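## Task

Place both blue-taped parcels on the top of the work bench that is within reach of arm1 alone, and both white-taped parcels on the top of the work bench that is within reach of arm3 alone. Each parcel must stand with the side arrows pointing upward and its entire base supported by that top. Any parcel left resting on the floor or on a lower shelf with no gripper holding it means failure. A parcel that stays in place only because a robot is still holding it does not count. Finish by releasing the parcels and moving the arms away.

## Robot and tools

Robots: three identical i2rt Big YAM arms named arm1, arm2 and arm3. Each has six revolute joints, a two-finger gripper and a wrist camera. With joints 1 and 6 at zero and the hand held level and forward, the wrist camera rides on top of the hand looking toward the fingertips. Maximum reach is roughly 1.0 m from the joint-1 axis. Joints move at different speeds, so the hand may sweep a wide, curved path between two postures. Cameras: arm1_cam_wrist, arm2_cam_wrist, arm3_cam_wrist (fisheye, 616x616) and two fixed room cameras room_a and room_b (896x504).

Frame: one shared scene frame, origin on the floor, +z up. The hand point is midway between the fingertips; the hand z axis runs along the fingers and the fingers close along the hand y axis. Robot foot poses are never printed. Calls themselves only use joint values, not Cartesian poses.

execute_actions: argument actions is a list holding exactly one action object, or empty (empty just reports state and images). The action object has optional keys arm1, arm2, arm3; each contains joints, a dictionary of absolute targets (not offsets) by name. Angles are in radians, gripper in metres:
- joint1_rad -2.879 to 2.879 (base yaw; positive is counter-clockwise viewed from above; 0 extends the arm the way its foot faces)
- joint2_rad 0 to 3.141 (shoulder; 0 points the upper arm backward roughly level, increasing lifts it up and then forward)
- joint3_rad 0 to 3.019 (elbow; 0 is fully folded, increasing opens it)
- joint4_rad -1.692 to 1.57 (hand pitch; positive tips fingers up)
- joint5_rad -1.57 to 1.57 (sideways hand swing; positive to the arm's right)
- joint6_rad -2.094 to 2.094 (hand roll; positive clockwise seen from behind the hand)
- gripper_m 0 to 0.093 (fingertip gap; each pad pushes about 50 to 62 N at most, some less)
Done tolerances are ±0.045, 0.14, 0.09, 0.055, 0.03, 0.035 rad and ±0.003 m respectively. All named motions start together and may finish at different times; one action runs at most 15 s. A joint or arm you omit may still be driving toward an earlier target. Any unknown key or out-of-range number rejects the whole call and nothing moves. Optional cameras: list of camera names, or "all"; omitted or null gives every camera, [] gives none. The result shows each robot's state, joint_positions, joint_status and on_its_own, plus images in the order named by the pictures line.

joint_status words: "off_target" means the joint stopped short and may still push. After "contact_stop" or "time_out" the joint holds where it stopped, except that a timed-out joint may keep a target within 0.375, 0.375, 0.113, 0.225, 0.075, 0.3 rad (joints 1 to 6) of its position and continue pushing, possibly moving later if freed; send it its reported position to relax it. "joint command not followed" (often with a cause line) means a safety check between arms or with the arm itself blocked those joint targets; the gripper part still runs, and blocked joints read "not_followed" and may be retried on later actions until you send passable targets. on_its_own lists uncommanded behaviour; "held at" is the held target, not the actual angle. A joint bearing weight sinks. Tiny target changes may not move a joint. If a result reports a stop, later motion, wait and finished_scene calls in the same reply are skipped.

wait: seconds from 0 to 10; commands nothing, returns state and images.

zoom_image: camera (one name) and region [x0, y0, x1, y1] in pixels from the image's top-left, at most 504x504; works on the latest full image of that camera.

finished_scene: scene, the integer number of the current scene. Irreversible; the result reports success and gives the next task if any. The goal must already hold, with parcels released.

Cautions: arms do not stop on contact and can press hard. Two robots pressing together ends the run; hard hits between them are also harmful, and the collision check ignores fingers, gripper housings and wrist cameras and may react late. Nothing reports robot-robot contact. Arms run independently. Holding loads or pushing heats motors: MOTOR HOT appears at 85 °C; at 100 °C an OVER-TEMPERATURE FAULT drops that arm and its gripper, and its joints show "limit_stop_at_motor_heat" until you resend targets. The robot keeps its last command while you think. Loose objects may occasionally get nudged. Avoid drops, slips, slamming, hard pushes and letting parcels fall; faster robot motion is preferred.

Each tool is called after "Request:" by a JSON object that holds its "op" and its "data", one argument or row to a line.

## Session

Request:
{"op": "execute_actions", "data": {
  "actions": []
}}

Scene clock: 0.00 s.
arm1.joint_positions: joint1_rad=+0.078 joint2_rad=+0.438 joint3_rad=+1.559 joint4_rad=-1.176 joint5_rad=+0.028 joint6_rad=+0.434 gripper_m=+0.094
arm1.joint_status: not commanded
arm1.hand: x=-0.8180 y=+0.8575 z=+1.6018 quat_wxyz=(-0.489, +0.257, -0.678, -0.485) (m; scene frame)
arm2.joint_positions: joint1_rad=+0.433 joint2_rad=+0.577 joint3_rad=+1.601 joint4_rad=-1.304 joint5_rad=+0.218 joint6_rad=+0.636 gripper_m=+0.094
arm2.joint_status: not commanded
arm2.hand: x=+0.1476 y=+0.0916 z=+1.5414 quat_wxyz=(-0.407, -0.786, -0.147, +0.441) (m; scene frame)
arm3.joint_positions: joint1_rad=+0.243 joint2_rad=+0.612 joint3_rad=+1.701 joint4_rad=-1.192 joint5_rad=-0.051 joint6_rad=+0.021 gripper_m=+0.095
arm3.joint_status: not commanded
arm3.hand: x=+0.4743 y=-1.0782 z=+1.6325 quat_wxyz=(-0.194, -0.712, -0.193, +0.647) (m; scene frame)
pictures: arm1_cam_wrist, arm2_cam_wrist, arm3_cam_wrist, room_a, room_b
Images, in order (width x height): arm1_cam_wrist 616x616, arm2_cam_wrist 616x616, arm3_cam_wrist 616x616, room_a 896x504, room_b 896x504.

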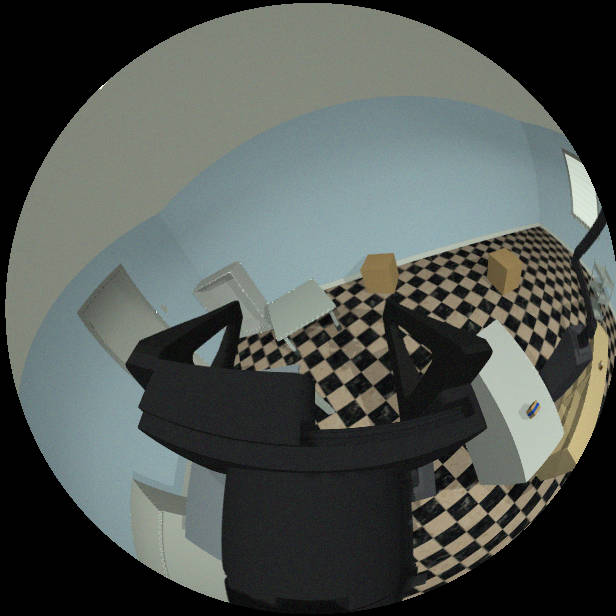

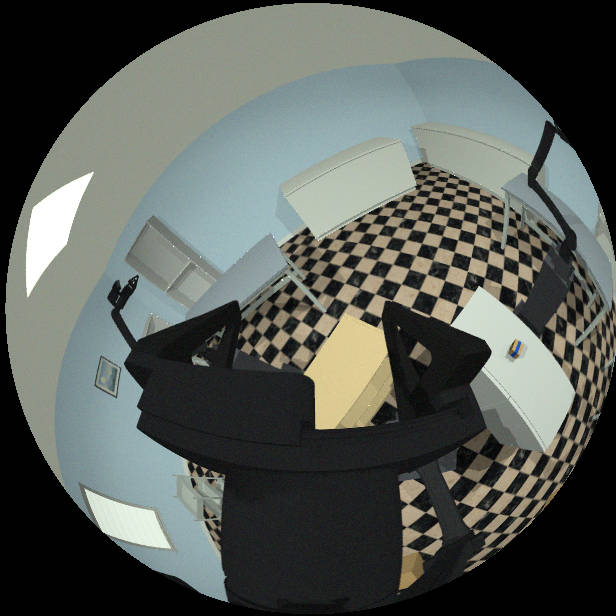

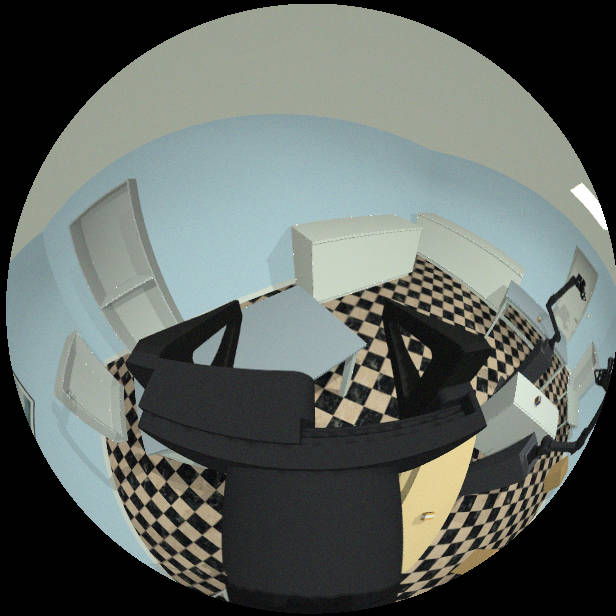

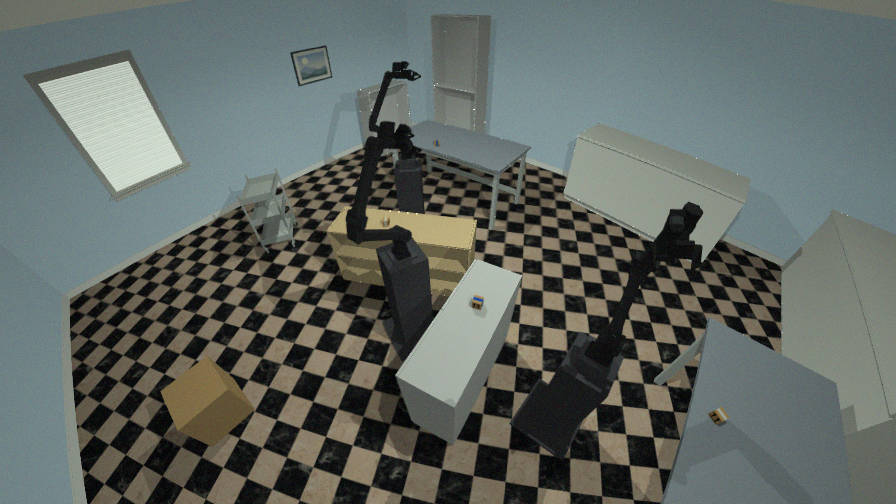

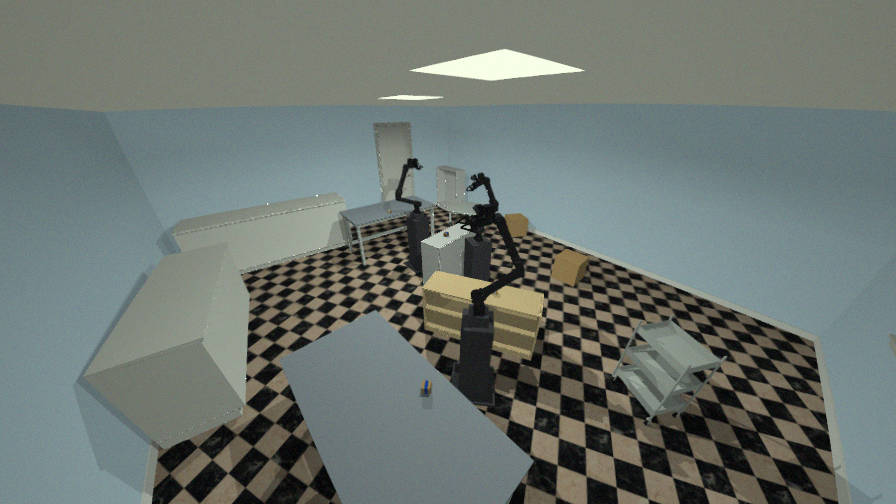

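Request:
{"op": "execute_actions", "data": {
  "actions": [
    {"arm1":{"joints":{"joint1_rad":1.55,"joint2_rad":1.45,"joint3_rad":1.3,"joint4_rad":-1.4,"joint5_rad":0,"joint6_rad":0}},"arm2":{"joints":{"joint1_rad":1.25,"joint2_rad":1.7,"joint3_rad":1.4,"joint4_rad":-1.25,"joint5_rad":0,"joint6_rad":0}},"arm3":{"joints":{"joint1_rad":1.15,"joint2_rad":1.55,"joint3_rad":1.4,"joint4_rad":-1.4,"joint5_rad":0,"joint6_rad":0}}}
  ]
}}

Request:
{"op": "zoom_image", "data": {
  "camera": "room_a",
  "region": [450, 275, 510, 330]
}}

Scene clock: 2.63 s.
arm1.joint_positions: joint1_rad=+1.550 joint2_rad=+1.437 joint3_rad=+1.302 joint4_rad=-1.389 joint5_rad=-0.001 joint6_rad=+0.009 gripper_m=+0.094
arm1.joint_status: all done
arm1.hand: x=-1.2394 y=+0.9537 z=+1.1309 quat_wxyz=(-0.006, +0.968, -0.251, -0.016) (m; scene frame)
arm2.joint_positions: joint1_rad=+1.258 joint2_rad=+1.711 joint3_rad=+1.387 joint4_rad=-1.255 joint5_rad=+0.000 joint6_rad=+0.008 gripper_m=+0.094
arm2.joint_status: all done
arm2.hand: x=+0.4504 y=-0.2167 z=+1.0098 quat_wxyz=(+0.010, -0.550, -0.835, -0.008) (m; scene frame)
arm3.joint_positions: joint1_rad=+1.159 joint2_rad=+1.542 joint3_rad=+1.385 joint4_rad=-1.389 joint5_rad=+0.001 joint6_rad=+0.011 gripper_m=+0.095
arm3.joint_status: all done
arm3.hand: x=+0.5451 y=-1.4483 z=+1.1233 quat_wxyz=(-0.007, -0.761, -0.648, +0.017) (m; scene frame)
pictures: arm1_cam_wrist, arm2_cam_wrist, arm3_cam_wrist, room_a, room_b
Images, in order (width x height): arm1_cam_wrist 616x616, arm2_cam_wrist 616x616, arm3_cam_wrist 616x616, room_a 896x504, room_b 896x504.

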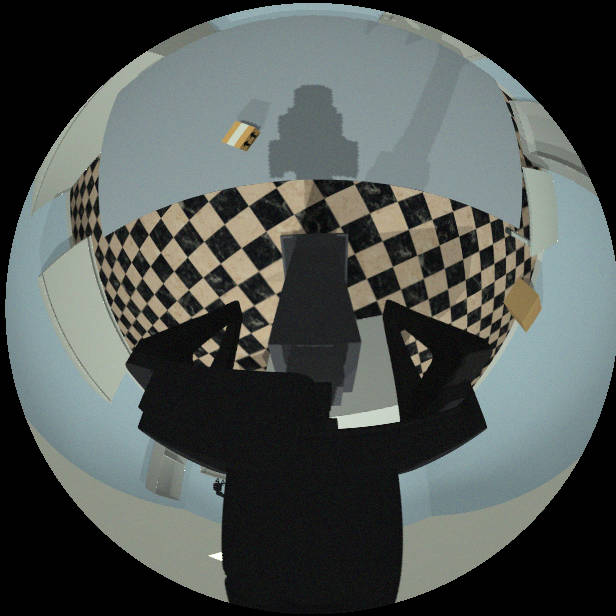

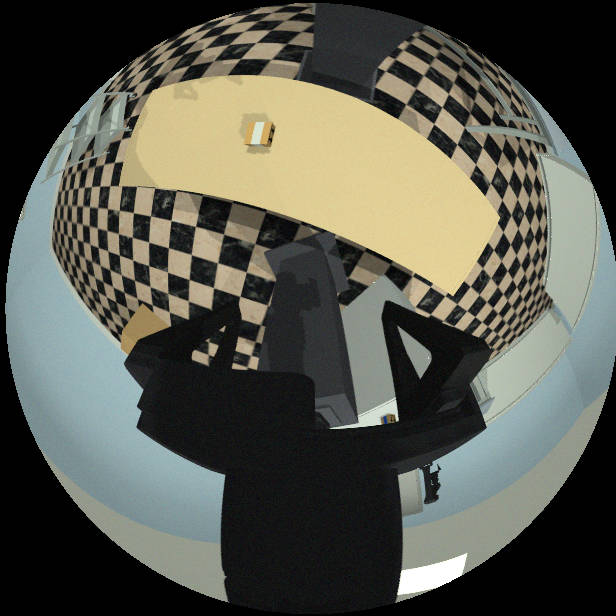

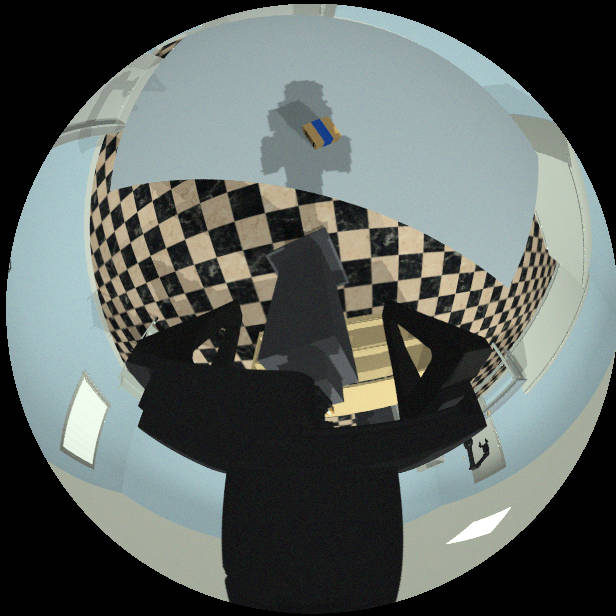

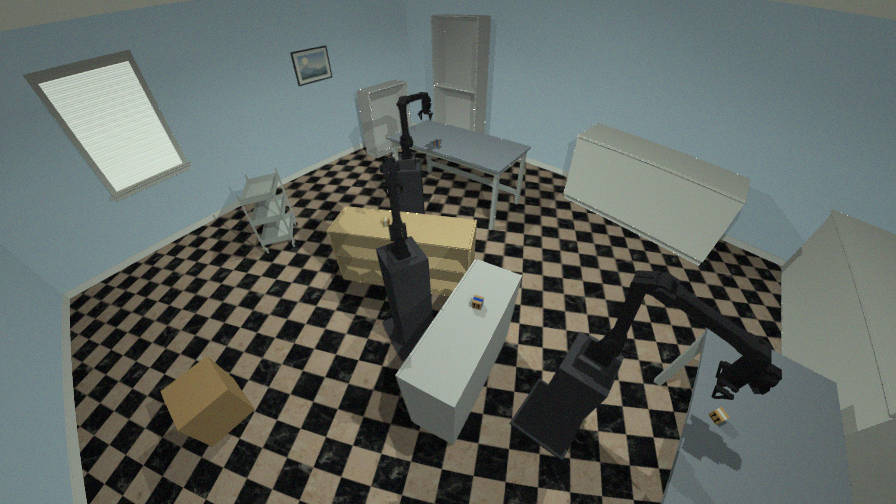

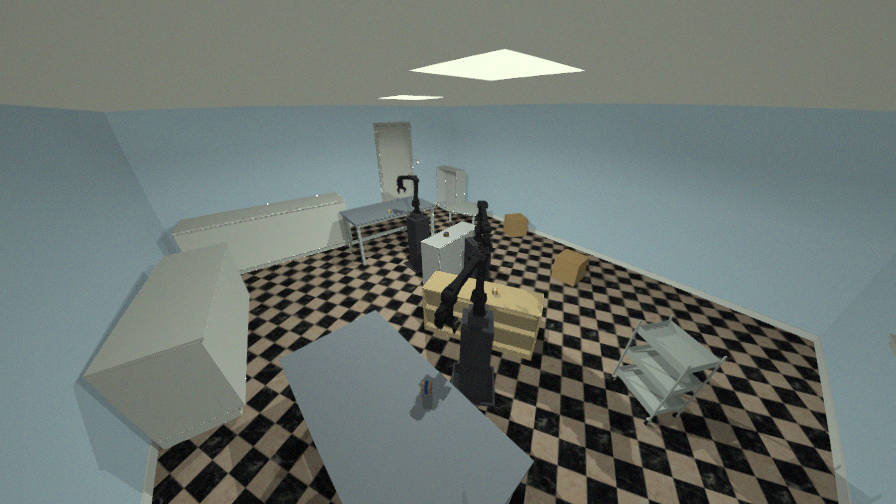

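Region (450, 275, 510, 330) of room_a's 896x504 image, scaled by 8.400, with more detail than that image has; it fills the top 462 rows of this view, and the rest is white.

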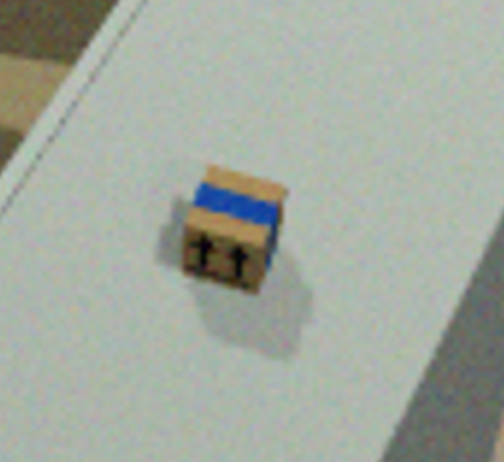

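Request:
{"op": "zoom_image", "data": {
  "camera": "arm1_cam_wrist",
  "region": [200, 95, 280, 175]
}}

Request:
{"op": "zoom_image", "data": {
  "camera": "arm2_cam_wrist",
  "region": [220, 95, 300, 175]
}}

Request:
{"op": "zoom_image", "data": {
  "camera": "arm3_cam_wrist",
  "region": [280, 95, 360, 175]
}}

Request:
{"op": "zoom_image", "data": {
  "camera": "room_a",
  "region": [690, 390, 750, 445]
}}

Request:
{"op": "zoom_image", "data": {
  "camera": "room_b",
  "region": [400, 365, 450, 415]
}}

Region (200, 95, 280, 175) of arm1_cam_wrist's 616x616 image, scaled by 6.300, with more detail than that image has.

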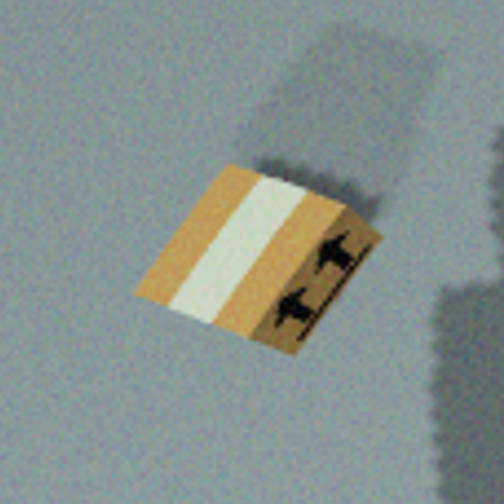

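Region (220, 95, 300, 175) of arm2_cam_wrist's 616x616 image, scaled by 6.300, with more detail than that image has.

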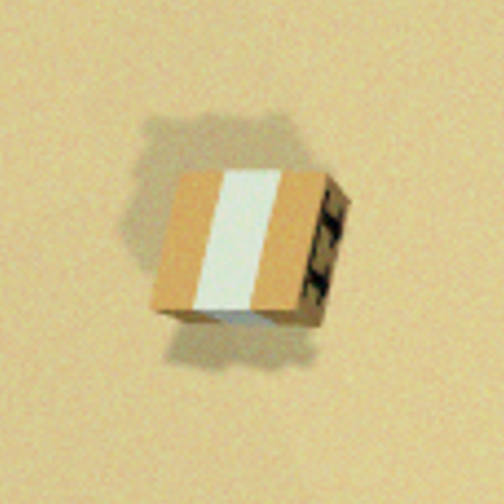

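Region (280, 95, 360, 175) of arm3_cam_wrist's 616x616 image, scaled by 6.300, with more detail than that image has.

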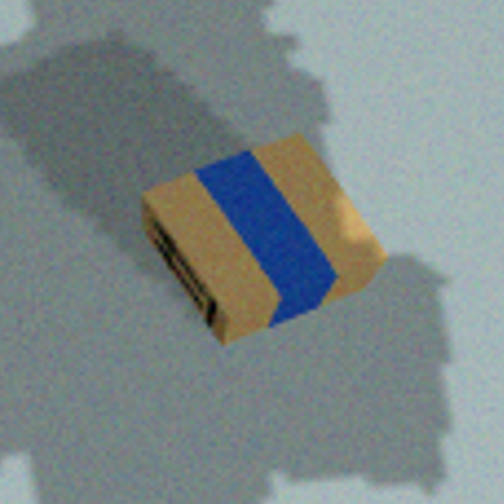

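Region (690, 390, 750, 445) of room_a's 896x504 image, scaled by 8.400, with more detail than that image has; it fills the top 462 rows of this view, and the rest is white.

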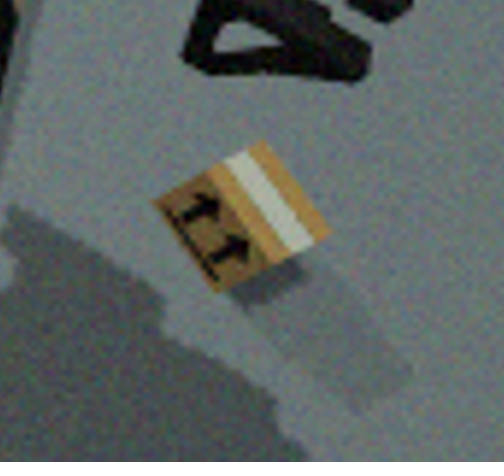

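Region (400, 365, 450, 415) of room_b's 896x504 image, scaled by 10.080, with more detail than that image has.

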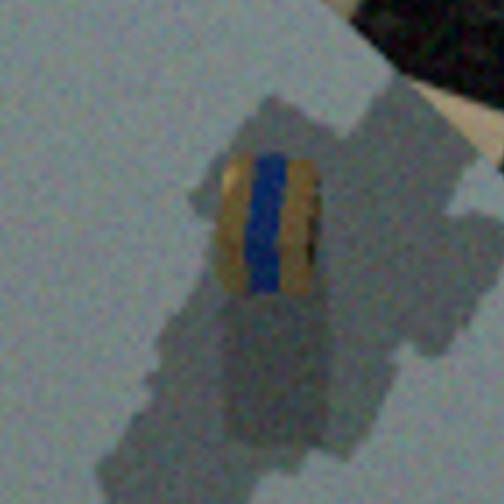

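Request:
{"op": "execute_actions", "data": {
  "actions": [
    {"arm1":{"joints":{"joint1_rad":1.795,"joint2_rad":2.16,"joint3_rad":1.80,"joint4_rad":-1.17,"joint6_rad":0.68}},"arm2":{"joints":{"joint1_rad":1.15,"joint2_rad":2.115,"joint3_rad":1.58,"joint4_rad":-0.99}},"arm3":{"joints":{"joint1_rad":1.125,"joint2_rad":2.14,"joint3_rad":1.79,"joint4_rad":-1.165,"joint6_rad":-0.47}}}
  ],
  "cameras": ["arm1_cam_wrist","arm2_cam_wrist","arm3_cam_wrist"]
}}

Scene clock: 7.10 s.
arm1.joint_positions: joint1_rad=+1.805 joint2_rad=+2.169 joint3_rad=+1.751 joint4_rad=-1.174 joint5_rad=-0.001 joint6_rad=+0.670 gripper_m=+0.094
arm1.joint_status: all done
arm1.hand: x=-1.4761 y=+0.9012 z=+0.9141 quat_wxyz=(-0.004, +0.897, -0.441, +0.017) (m; scene frame)
arm2.joint_positions: joint1_rad=+1.143 joint2_rad=+2.127 joint3_rad=+1.559 joint4_rad=-1.000 joint5_rad=+0.000 joint6_rad=+0.007 gripper_m=+0.094
arm2.joint_status: all done
arm2.hand: x=+0.4248 y=-0.3297 z=+0.8445 quat_wxyz=(+0.005, -0.597, -0.803, -0.005) (m; scene frame)
arm3.joint_positions: joint1_rad=+1.130 joint2_rad=+2.162 joint3_rad=+1.740 joint4_rad=-1.170 joint5_rad=+0.001 joint6_rad=-0.458 gripper_m=+0.095
arm3.joint_status: all done
arm3.hand: x=+0.4988 y=-1.6151 z=+0.9243 quat_wxyz=(+0.008, -0.602, -0.798, -0.003) (m; scene frame)
pictures: arm1_cam_wrist, arm2_cam_wrist, arm3_cam_wrist
Images, in order (width x height): arm1_cam_wrist 616x616, arm2_cam_wrist 616x616, arm3_cam_wrist 616x616.

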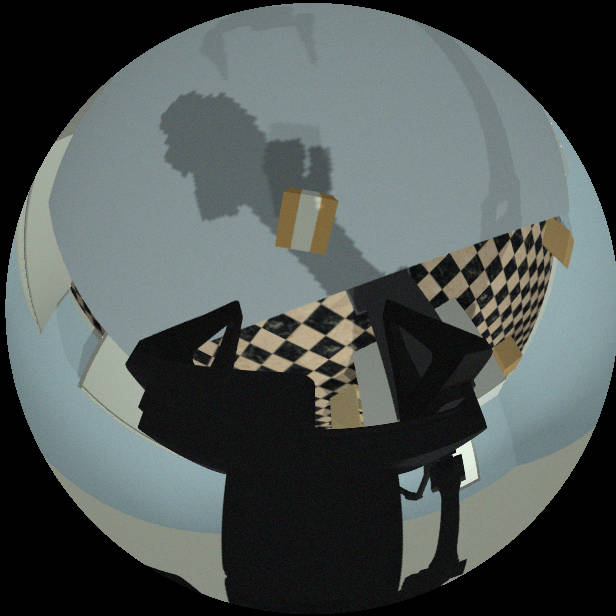

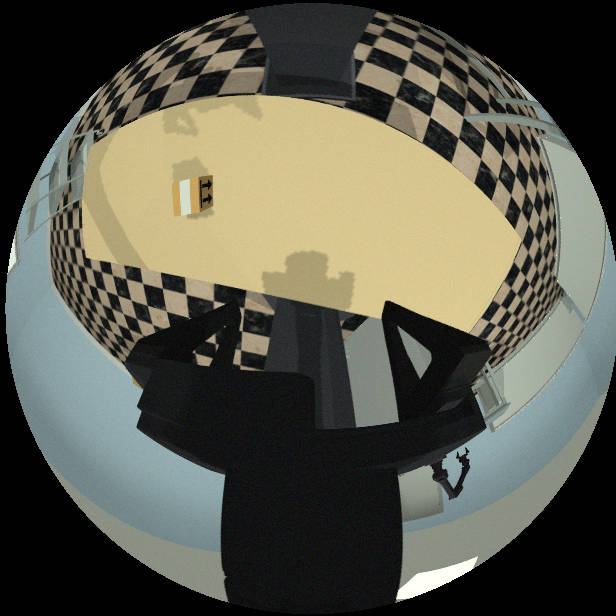

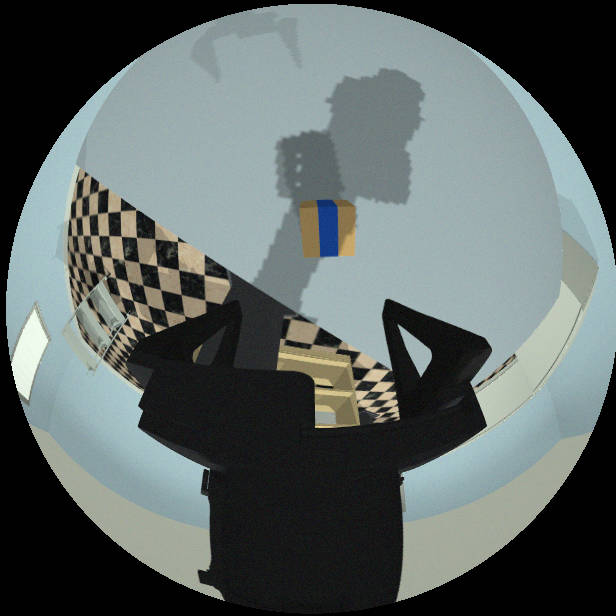

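Request:
{"op": "zoom_image", "data": {
  "camera": "arm2_cam_wrist",
  "region": [155, 155, 235, 235]
}}

Request:
{"op": "zoom_image", "data": {
  "camera": "arm1_cam_wrist",
  "region": [260, 170, 360, 270]
}}

Request:
{"op": "zoom_image", "data": {
  "camera": "arm3_cam_wrist",
  "region": [280, 180, 380, 280]
}}

Region (155, 155, 235, 235) of arm2_cam_wrist's 616x616 image, scaled by 6.300, with more detail than that image has.

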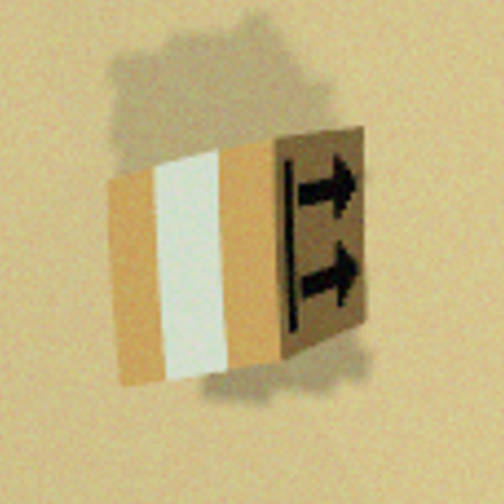

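Region (260, 170, 360, 270) of arm1_cam_wrist's 616x616 image, scaled by 5.040, with more detail than that image has.

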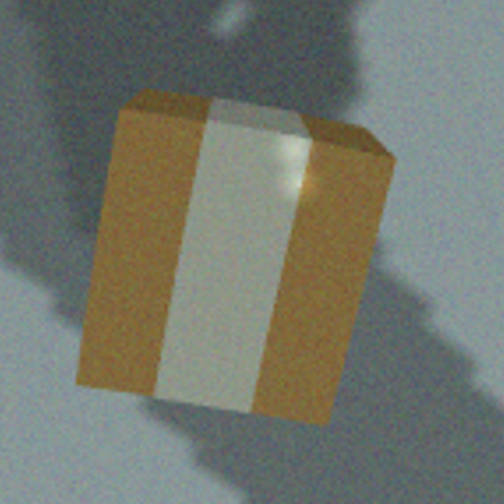

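Region (280, 180, 380, 280) of arm3_cam_wrist's 616x616 image, scaled by 5.040, with more detail than that image has.

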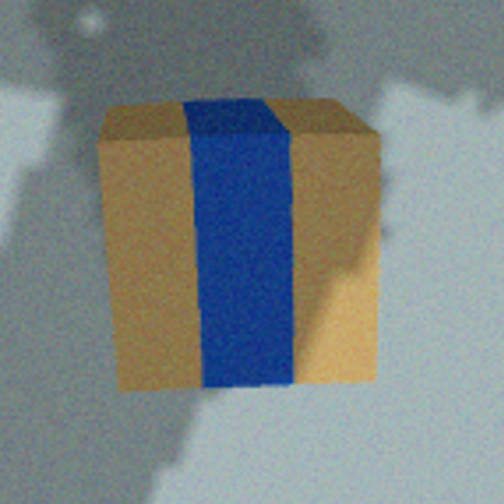

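Request:
{"op": "execute_actions", "data": {
  "actions": [
    {"arm1":{"joints":{"joint1_rad":1.785,"joint2_rad":2.36,"joint3_rad":1.795,"joint4_rad":-0.955,"joint6_rad":0.88}},"arm2":{"joints":{"joint1_rad":1.415,"joint2_rad":2.68,"joint3_rad":2.335,"joint4_rad":-1.42,"joint6_rad":0.25}},"arm3":{"joints":{"joint1_rad":1.11,"joint2_rad":2.34,"joint3_rad":1.75,"joint4_rad":-0.925,"joint6_rad":-0.49}}}
  ],
  "cameras": ["arm1_cam_wrist","arm2_cam_wrist","arm3_cam_wrist"]
}}

Scene clock: 15.53 s.
arm1.joint_positions: joint1_rad=+1.795 joint2_rad=+2.362 joint3_rad=+1.767 joint4_rad=-0.966 joint5_rad=-0.001 joint6_rad=+0.871 gripper_m=+0.094
arm1.joint_status: all done
arm1.hand: x=-1.4952 y=+0.9126 z=+0.7979 quat_wxyz=(-0.001, +0.846, -0.533, +0.002) (m; scene frame)
arm2.joint_positions: joint1_rad=+1.408 joint2_rad=+2.685 joint3_rad=+2.296 joint4_rad=-1.409 joint5_rad=-0.001 joint6_rad=+0.242 gripper_m=+0.094
arm2.joint_status: all done
arm2.hand: x=+0.6161 y=-0.3352 z=+0.7308 quat_wxyz=(+0.111, -0.580, -0.806, -0.048) (m; scene frame)
arm3.joint_positions: joint1_rad=+1.118 joint2_rad=+2.362 joint3_rad=+1.737 joint4_rad=-0.937 joint5_rad=+0.001 joint6_rad=-0.478 gripper_m=+0.095
arm3.joint_status: all done
arm3.hand: x=+0.4864 y=-1.6328 z=+0.7990 quat_wxyz=(+0.001, -0.599, -0.801, +0.011) (m; scene frame)
pictures: arm1_cam_wrist, arm2_cam_wrist, arm3_cam_wrist
Images, in order (width x height): arm1_cam_wrist 616x616, arm2_cam_wrist 616x616, arm3_cam_wrist 616x616.

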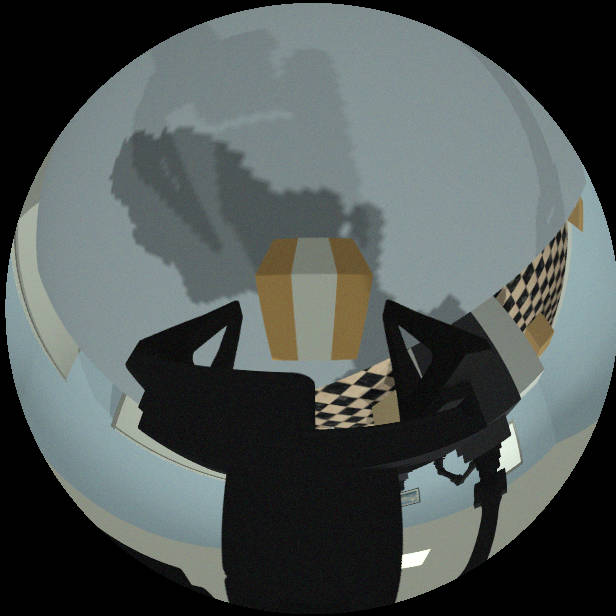

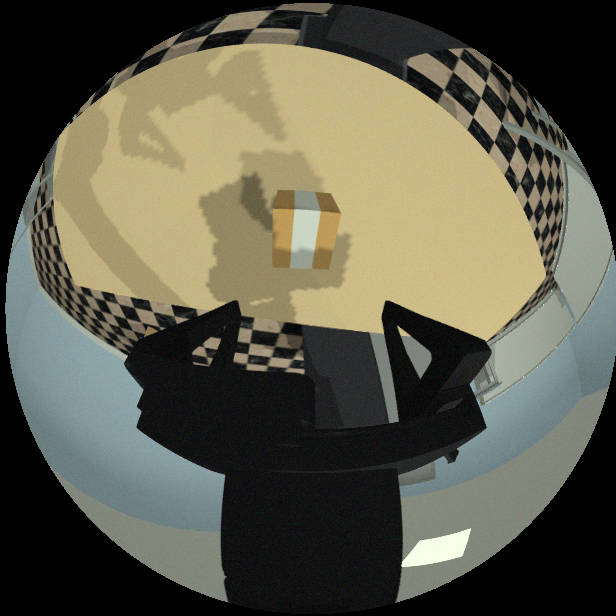

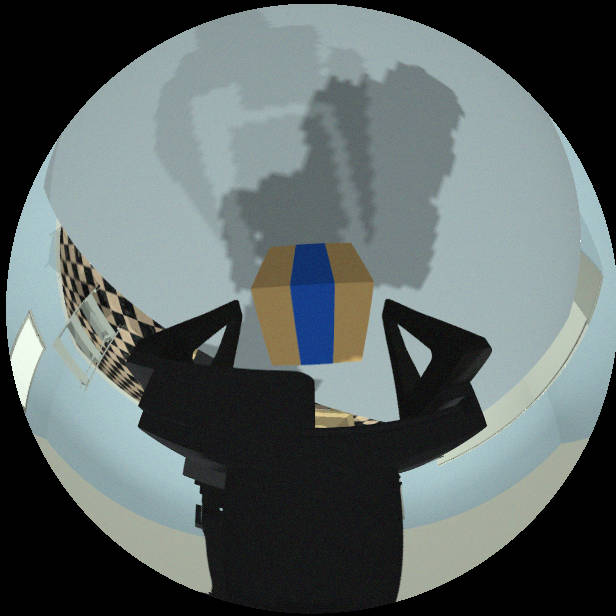

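Request:
{"op": "execute_actions", "data": {
  "actions": []
}}

Scene clock: 17.67 s.
arm1.joint_positions: joint1_rad=+1.795 joint2_rad=+2.362 joint3_rad=+1.767 joint4_rad=-0.966 joint5_rad=-0.001 joint6_rad=+0.871 gripper_m=+0.094
arm1.joint_status: all done
arm1.hand: x=-1.4952 y=+0.9126 z=+0.7979 quat_wxyz=(-0.001, +0.846, -0.533, +0.002) (m; scene frame)
arm2.joint_positions: joint1_rad=+1.408 joint2_rad=+2.685 joint3_rad=+2.296 joint4_rad=-1.409 joint5_rad=-0.001 joint6_rad=+0.242 gripper_m=+0.094
arm2.joint_status: all done
arm2.hand: x=+0.6161 y=-0.3352 z=+0.7308 quat_wxyz=(+0.111, -0.580, -0.806, -0.048) (m; scene frame)
arm3.joint_positions: joint1_rad=+1.118 joint2_rad=+2.362 joint3_rad=+1.737 joint4_rad=-0.937 joint5_rad=+0.001 joint6_rad=-0.478 gripper_m=+0.095
arm3.joint_status: all done
arm3.hand: x=+0.4864 y=-1.6328 z=+0.7990 quat_wxyz=(+0.001, -0.599, -0.801, +0.011) (m; scene frame)
pictures: arm1_cam_wrist, arm2_cam_wrist, arm3_cam_wrist, room_a, room_b
Images, in order (width x height): arm1_cam_wrist 616x616, arm2_cam_wrist 616x616, arm3_cam_wrist 616x616, room_a 896x504, room_b 896x504.

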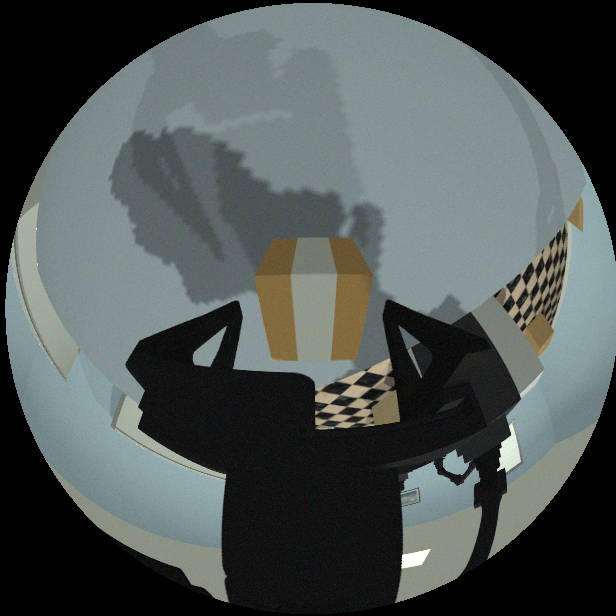

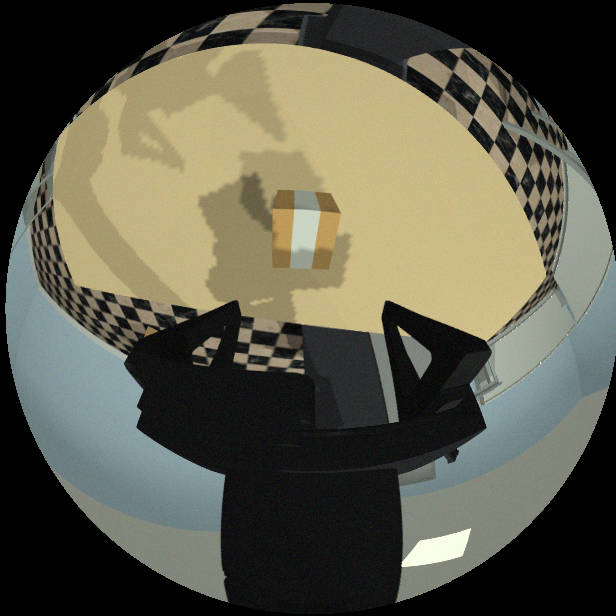

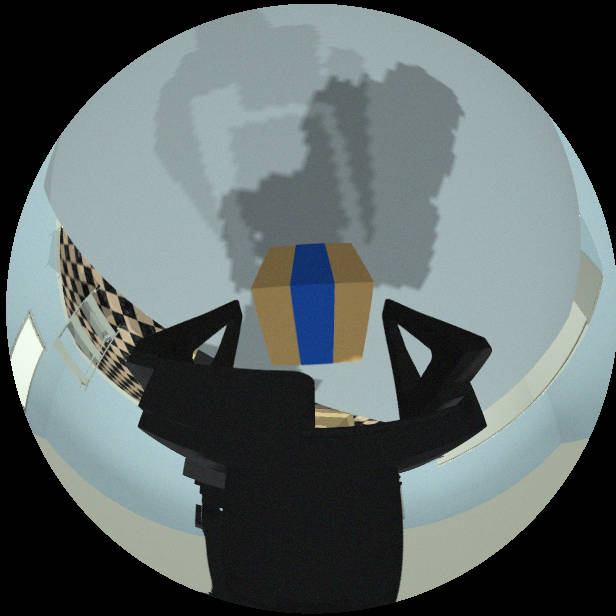

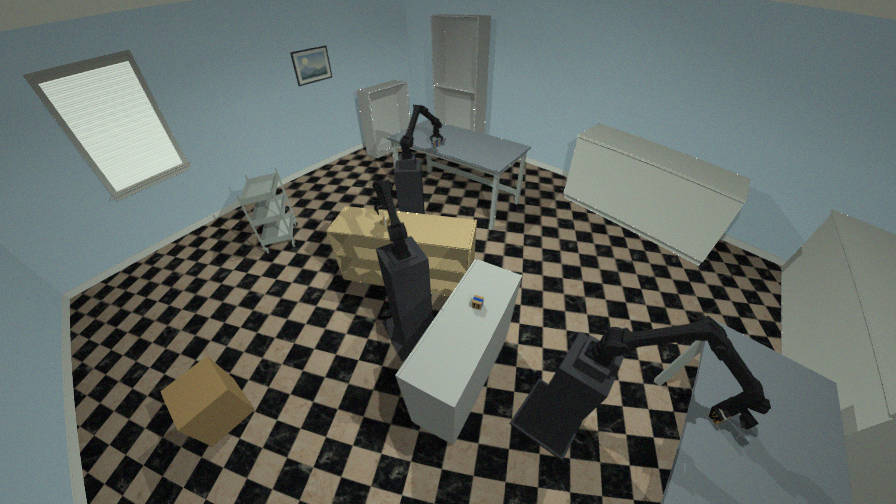

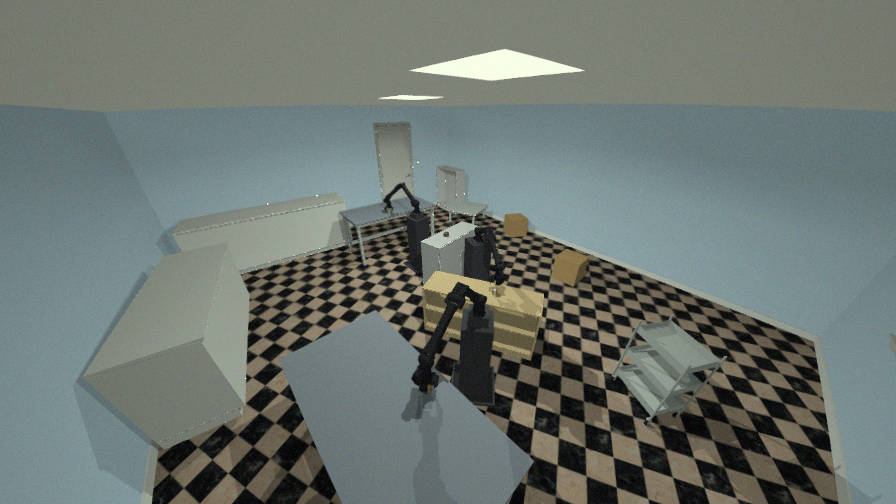

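Request:
{"op": "execute_actions", "data": {
  "actions": [
    {"arm1":{"joints":{"gripper_m":0.03}},"arm3":{"joints":{"gripper_m":0.03}},"arm2":{"joints":{"joint1_rad":1.412,"joint2_rad":2.85,"joint3_rad":2.415,"joint4_rad":-1.335}}}
  ],
  "cameras": ["arm2_cam_wrist"]
}}

Scene clock: 20.33 s.
arm1.joint_positions: joint1_rad=+1.795 joint2_rad=+2.362 joint3_rad=+1.767 joint4_rad=-0.965 joint5_rad=-0.001 joint6_rad=+0.871 gripper_m=+0.048
arm1.joint_status: gripper_m off_target (ended at +0.048, target +0.030)
arm1.hand: x=-1.4953 y=+0.9126 z=+0.7979 quat_wxyz=(-0.001, +0.846, -0.533, +0.001) (m; scene frame)
arm2.joint_positions: joint1_rad=+1.407 joint2_rad=+2.863 joint3_rad=+2.388 joint4_rad=-1.343 joint5_rad=-0.002 joint6_rad=+0.242 gripper_m=+0.094
arm2.joint_status: all done
arm2.hand: x=+0.6120 y=-0.3291 z=+0.6347 quat_wxyz=(+0.121, -0.580, -0.804, -0.052) (m; scene frame)
arm3.joint_positions: joint1_rad=+1.118 joint2_rad=+2.362 joint3_rad=+1.737 joint4_rad=-0.937 joint5_rad=+0.000 joint6_rad=-0.478 gripper_m=+0.053
arm3.joint_status: gripper_m off_target (ended at +0.053, target +0.030)
arm3.hand: x=+0.4864 y=-1.6328 z=+0.7990 quat_wxyz=(+0.001, -0.599, -0.801, +0.011) (m; scene frame)
pictures: arm2_cam_wrist
Images, in order (width x height): arm2_cam_wrist 616x616.

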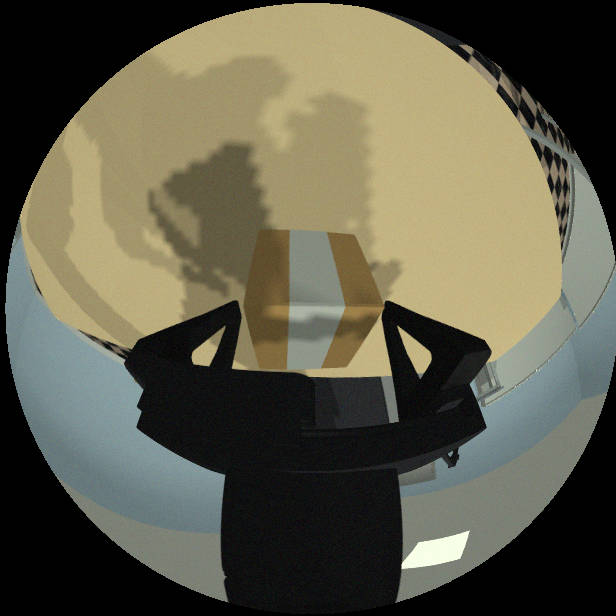

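Request:
{"op": "execute_actions", "data": {
  "actions": [
    {"arm2":{"joints":{"gripper_m":0.03}},"arm1":{"joints":{"joint2_rad":2.1}},"arm3":{"joints":{"joint2_rad":2.1}}}
  ],
  "cameras": []
}}

Scene clock: 22.70 s.
arm1.joint_positions: joint1_rad=+1.795 joint2_rad=+2.069 joint3_rad=+1.773 joint4_rad=-0.964 joint5_rad=-0.001 joint6_rad=+0.871 gripper_m=+0.048
arm1.joint_status: all done
arm1.hand: x=-1.5416 y=+0.9243 z=+0.9938 quat_wxyz=(+0.045, +0.837, -0.527, -0.141) (m; scene frame)
arm2.joint_positions: joint1_rad=+1.407 joint2_rad=+2.863 joint3_rad=+2.388 joint4_rad=-1.343 joint5_rad=-0.001 joint6_rad=+0.243 gripper_m=+0.049
arm2.joint_status: gripper_m off_target (ended at +0.049, target +0.030)
arm2.hand: x=+0.6119 y=-0.3291 z=+0.6347 quat_wxyz=(+0.121, -0.580, -0.804, -0.052) (m; scene frame)
arm3.joint_positions: joint1_rad=+1.118 joint2_rad=+2.092 joint3_rad=+1.735 joint4_rad=-0.935 joint5_rad=+0.000 joint6_rad=-0.478 gripper_m=+0.053
arm3.joint_status: all done
arm3.hand: x=+0.4803 y=-1.6746 z=+0.9753 quat_wxyz=(-0.058, -0.592, -0.793, +0.132) (m; scene frame)
pictures: none
No camera images: the call's "cameras" was empty. Leave "cameras" out to get every camera's image.

Request:
{"op": "execute_actions", "data": {
  "actions": [
    {"arm2":{"joints":{"joint2_rad":2.45}},"arm1":{"joints":{"joint1_rad":-1.35,"joint6_rad":0}},"arm3":{"joints":{"joint1_rad":-0.5,"joint6_rad":0.72}}}
  ],
  "cameras": ["arm1_cam_wrist"]
}}

Request:
{"op": "execute_actions", "data": {
  "actions": [
    {"arm2":{"joints":{"joint1_rad":1.13,"joint2_rad":2.4,"joint3_rad":1.8,"joint4_rad":0.6,"joint6_rad":0}}}
  ],
  "cameras": []
}}

Request:
{"op": "execute_actions", "data": {
  "actions": [
    {"arm2":{"joints":{"joint2_rad":2.6,"joint3_rad":1.285,"joint4_rad":1.295}}}
  ],
  "cameras": ["arm2_cam_wrist","room_a"]
}}

Scene clock: 27.63 s.
arm1.joint_positions: joint1_rad=-1.360 joint2_rad=+2.078 joint3_rad=+1.773 joint4_rad=-0.955 joint5_rad=+0.002 joint6_rad=+0.009 gripper_m=+0.049
arm1.joint_status: all done
arm1.hand: x=-0.1816 y=+0.5619 z=+1.0080 quat_wxyz=(-0.160, -0.136, -0.977, +0.021) (m; scene frame)
arm2.joint_positions: joint1_rad=+1.407 joint2_rad=+2.474 joint3_rad=+2.397 joint4_rad=-1.341 joint5_rad=-0.001 joint6_rad=+0.243 gripper_m=+0.049
arm2.joint_status: all done
arm2.hand: x=+0.6642 y=-0.4146 z=+0.9162 quat_wxyz=(-0.065, -0.584, -0.809, +0.022) (m; scene frame)
arm3.joint_positions: joint1_rad=-0.508 joint2_rad=+2.093 joint3_rad=+1.735 joint4_rad=-0.925 joint5_rad=+0.002 joint6_rad=+0.708 gripper_m=+0.053
arm3.joint_status: all done
arm3.hand: x=-0.0630 y=-0.8217 z=+0.9756 quat_wxyz=(-0.038, -0.878, +0.455, +0.143) (m; scene frame)
pictures: arm1_cam_wrist
Images, in order (width x height): arm1_cam_wrist 616x616.

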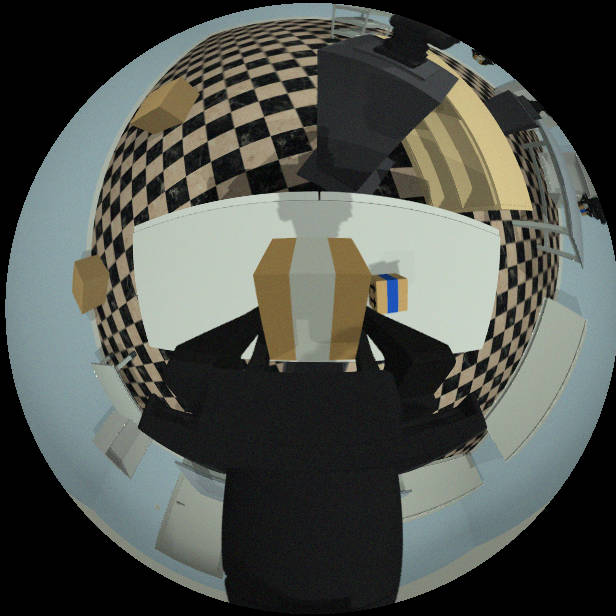

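Scene clock: 29.60 s.
arm1.joint_positions: joint1_rad=-1.360 joint2_rad=+2.078 joint3_rad=+1.773 joint4_rad=-0.955 joint5_rad=+0.002 joint6_rad=+0.009 gripper_m=+0.049
arm1.joint_status: not commanded
arm1.hand: x=-0.1816 y=+0.5619 z=+1.0080 quat_wxyz=(-0.160, -0.136, -0.977, +0.021) (m; scene frame)
arm2.joint_positions: joint1_rad=+1.135 joint2_rad=+2.416 joint3_rad=+1.774 joint4_rad=+0.576 joint5_rad=+0.000 joint6_rad=+0.007 gripper_m=+0.049
arm2.joint_status: all done
arm2.hand: x=+0.5070 y=-0.6201 z=+0.9607 quat_wxyz=(-0.545, -0.441, -0.588, +0.402) (m; scene frame)
arm3.joint_positions: joint1_rad=-0.508 joint2_rad=+2.093 joint3_rad=+1.735 joint4_rad=-0.925 joint5_rad=+0.002 joint6_rad=+0.708 gripper_m=+0.053
arm3.joint_status: not commanded
arm3.hand: x=-0.0630 y=-0.8217 z=+0.9756 quat_wxyz=(-0.038, -0.878, +0.455, +0.143) (m; scene frame)
pictures: none
No camera images: the call's "cameras" was empty. Leave "cameras" out to get every camera's image.

Scene clock: 31.13 s.
arm1.joint_positions: joint1_rad=-1.360 joint2_rad=+2.078 joint3_rad=+1.773 joint4_rad=-0.955 joint5_rad=+0.002 joint6_rad=+0.009 gripper_m=+0.049
arm1.joint_status: not commanded
arm1.hand: x=-0.1816 y=+0.5619 z=+1.0080 quat_wxyz=(-0.160, -0.136, -0.977, +0.021) (m; scene frame)
arm2.joint_positions: joint1_rad=+1.135 joint2_rad=+2.602 joint3_rad=+1.270 joint4_rad=+1.276 joint5_rad=+0.000 joint6_rad=+0.007 gripper_m=+0.049
arm2.joint_status: all done
arm2.hand: x=+0.4532 y=-0.4405 z=+0.7596 quat_wxyz=(-0.548, -0.439, -0.586, +0.404) (m; scene frame)
arm3.joint_positions: joint1_rad=-0.508 joint2_rad=+2.093 joint3_rad=+1.735 joint4_rad=-0.925 joint5_rad=+0.002 joint6_rad=+0.708 gripper_m=+0.053
arm3.joint_status: not commanded
arm3.hand: x=-0.0630 y=-0.8217 z=+0.9756 quat_wxyz=(-0.038, -0.878, +0.455, +0.143) (m; scene frame)
pictures: arm2_cam_wrist, room_a
Images, in order (width x height): arm2_cam_wrist 616x616, room_a 896x504.

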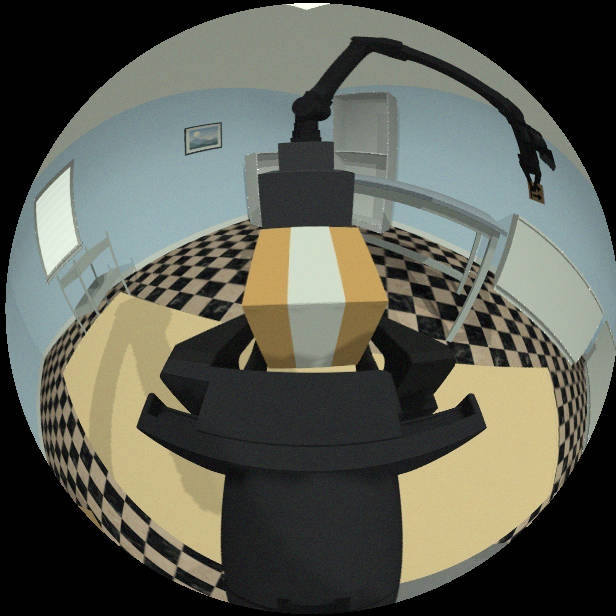

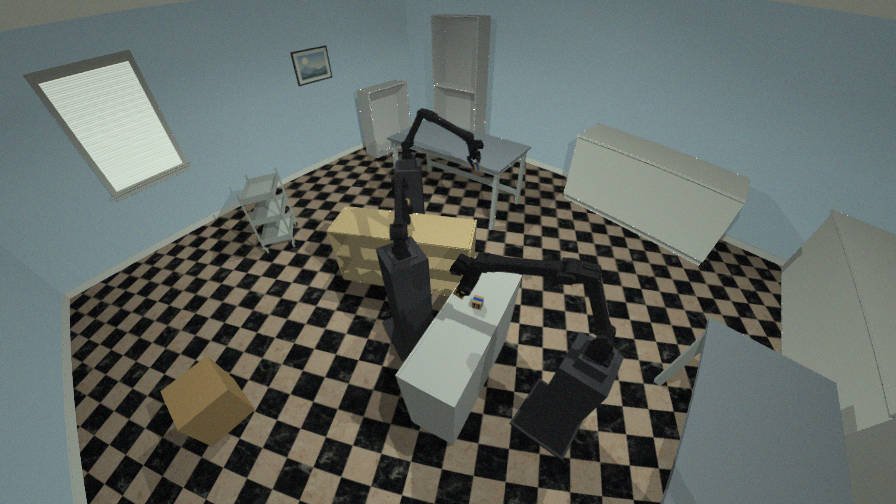

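Request:
{"op": "execute_actions", "data": {
  "actions": [
    {"arm2":{"joints":{"joint2_rad":2.765,"joint4_rad":1.3}},"arm1":{"joints":{"joint1_rad":-1.32,"joint2_rad":2.33}}}
  ],
  "cameras": ["arm2_cam_wrist","arm1_cam_wrist"]
}}

Scene clock: 33.07 s.
arm1.joint_positions: joint1_rad=-1.322 joint2_rad=+2.351 joint3_rad=+1.773 joint4_rad=-0.955 joint5_rad=+0.001 joint6_rad=+0.009 gripper_m=+0.049
arm1.joint_status: all done
arm1.hand: x=-0.2105 y=+0.5961 z=+0.8255 quat_wxyz=(-0.026, -0.119, -0.993, +0.003) (m; scene frame)
arm2.joint_positions: joint1_rad=+1.135 joint2_rad=+2.784 joint3_rad=+1.273 joint4_rad=+1.285 joint5_rad=+0.000 joint6_rad=+0.006 gripper_m=+0.049
arm2.joint_status: all done
arm2.hand: x=+0.4370 y=-0.3862 z=+0.6416 quat_wxyz=(-0.496, -0.472, -0.630, +0.366) (m; scene frame)
arm3.joint_positions: joint1_rad=-0.508 joint2_rad=+2.093 joint3_rad=+1.735 joint4_rad=-0.925 joint5_rad=+0.002 joint6_rad=+0.708 gripper_m=+0.053
arm3.joint_status: not commanded
arm3.hand: x=-0.0630 y=-0.8217 z=+0.9756 quat_wxyz=(-0.038, -0.878, +0.455, +0.143) (m; scene frame)
pictures: arm1_cam_wrist, arm2_cam_wrist
Images, in order (width x height): arm1_cam_wrist 616x616, arm2_cam_wrist 616x616.

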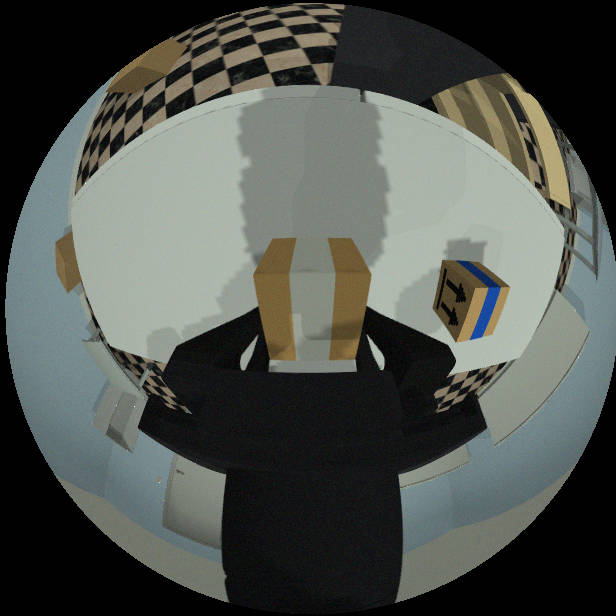

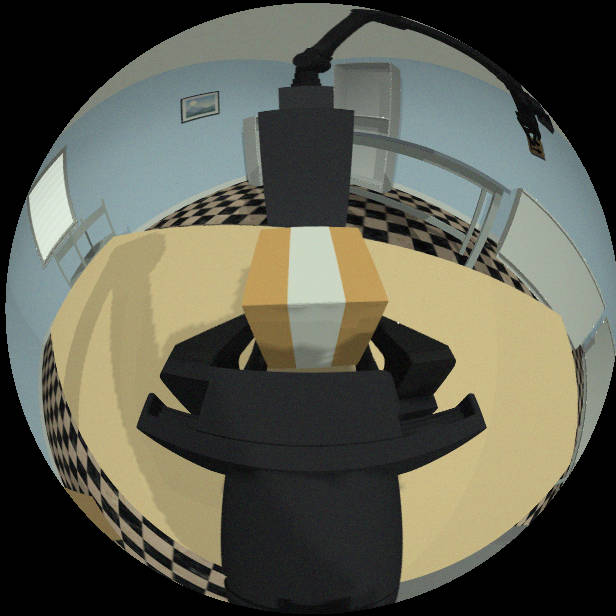

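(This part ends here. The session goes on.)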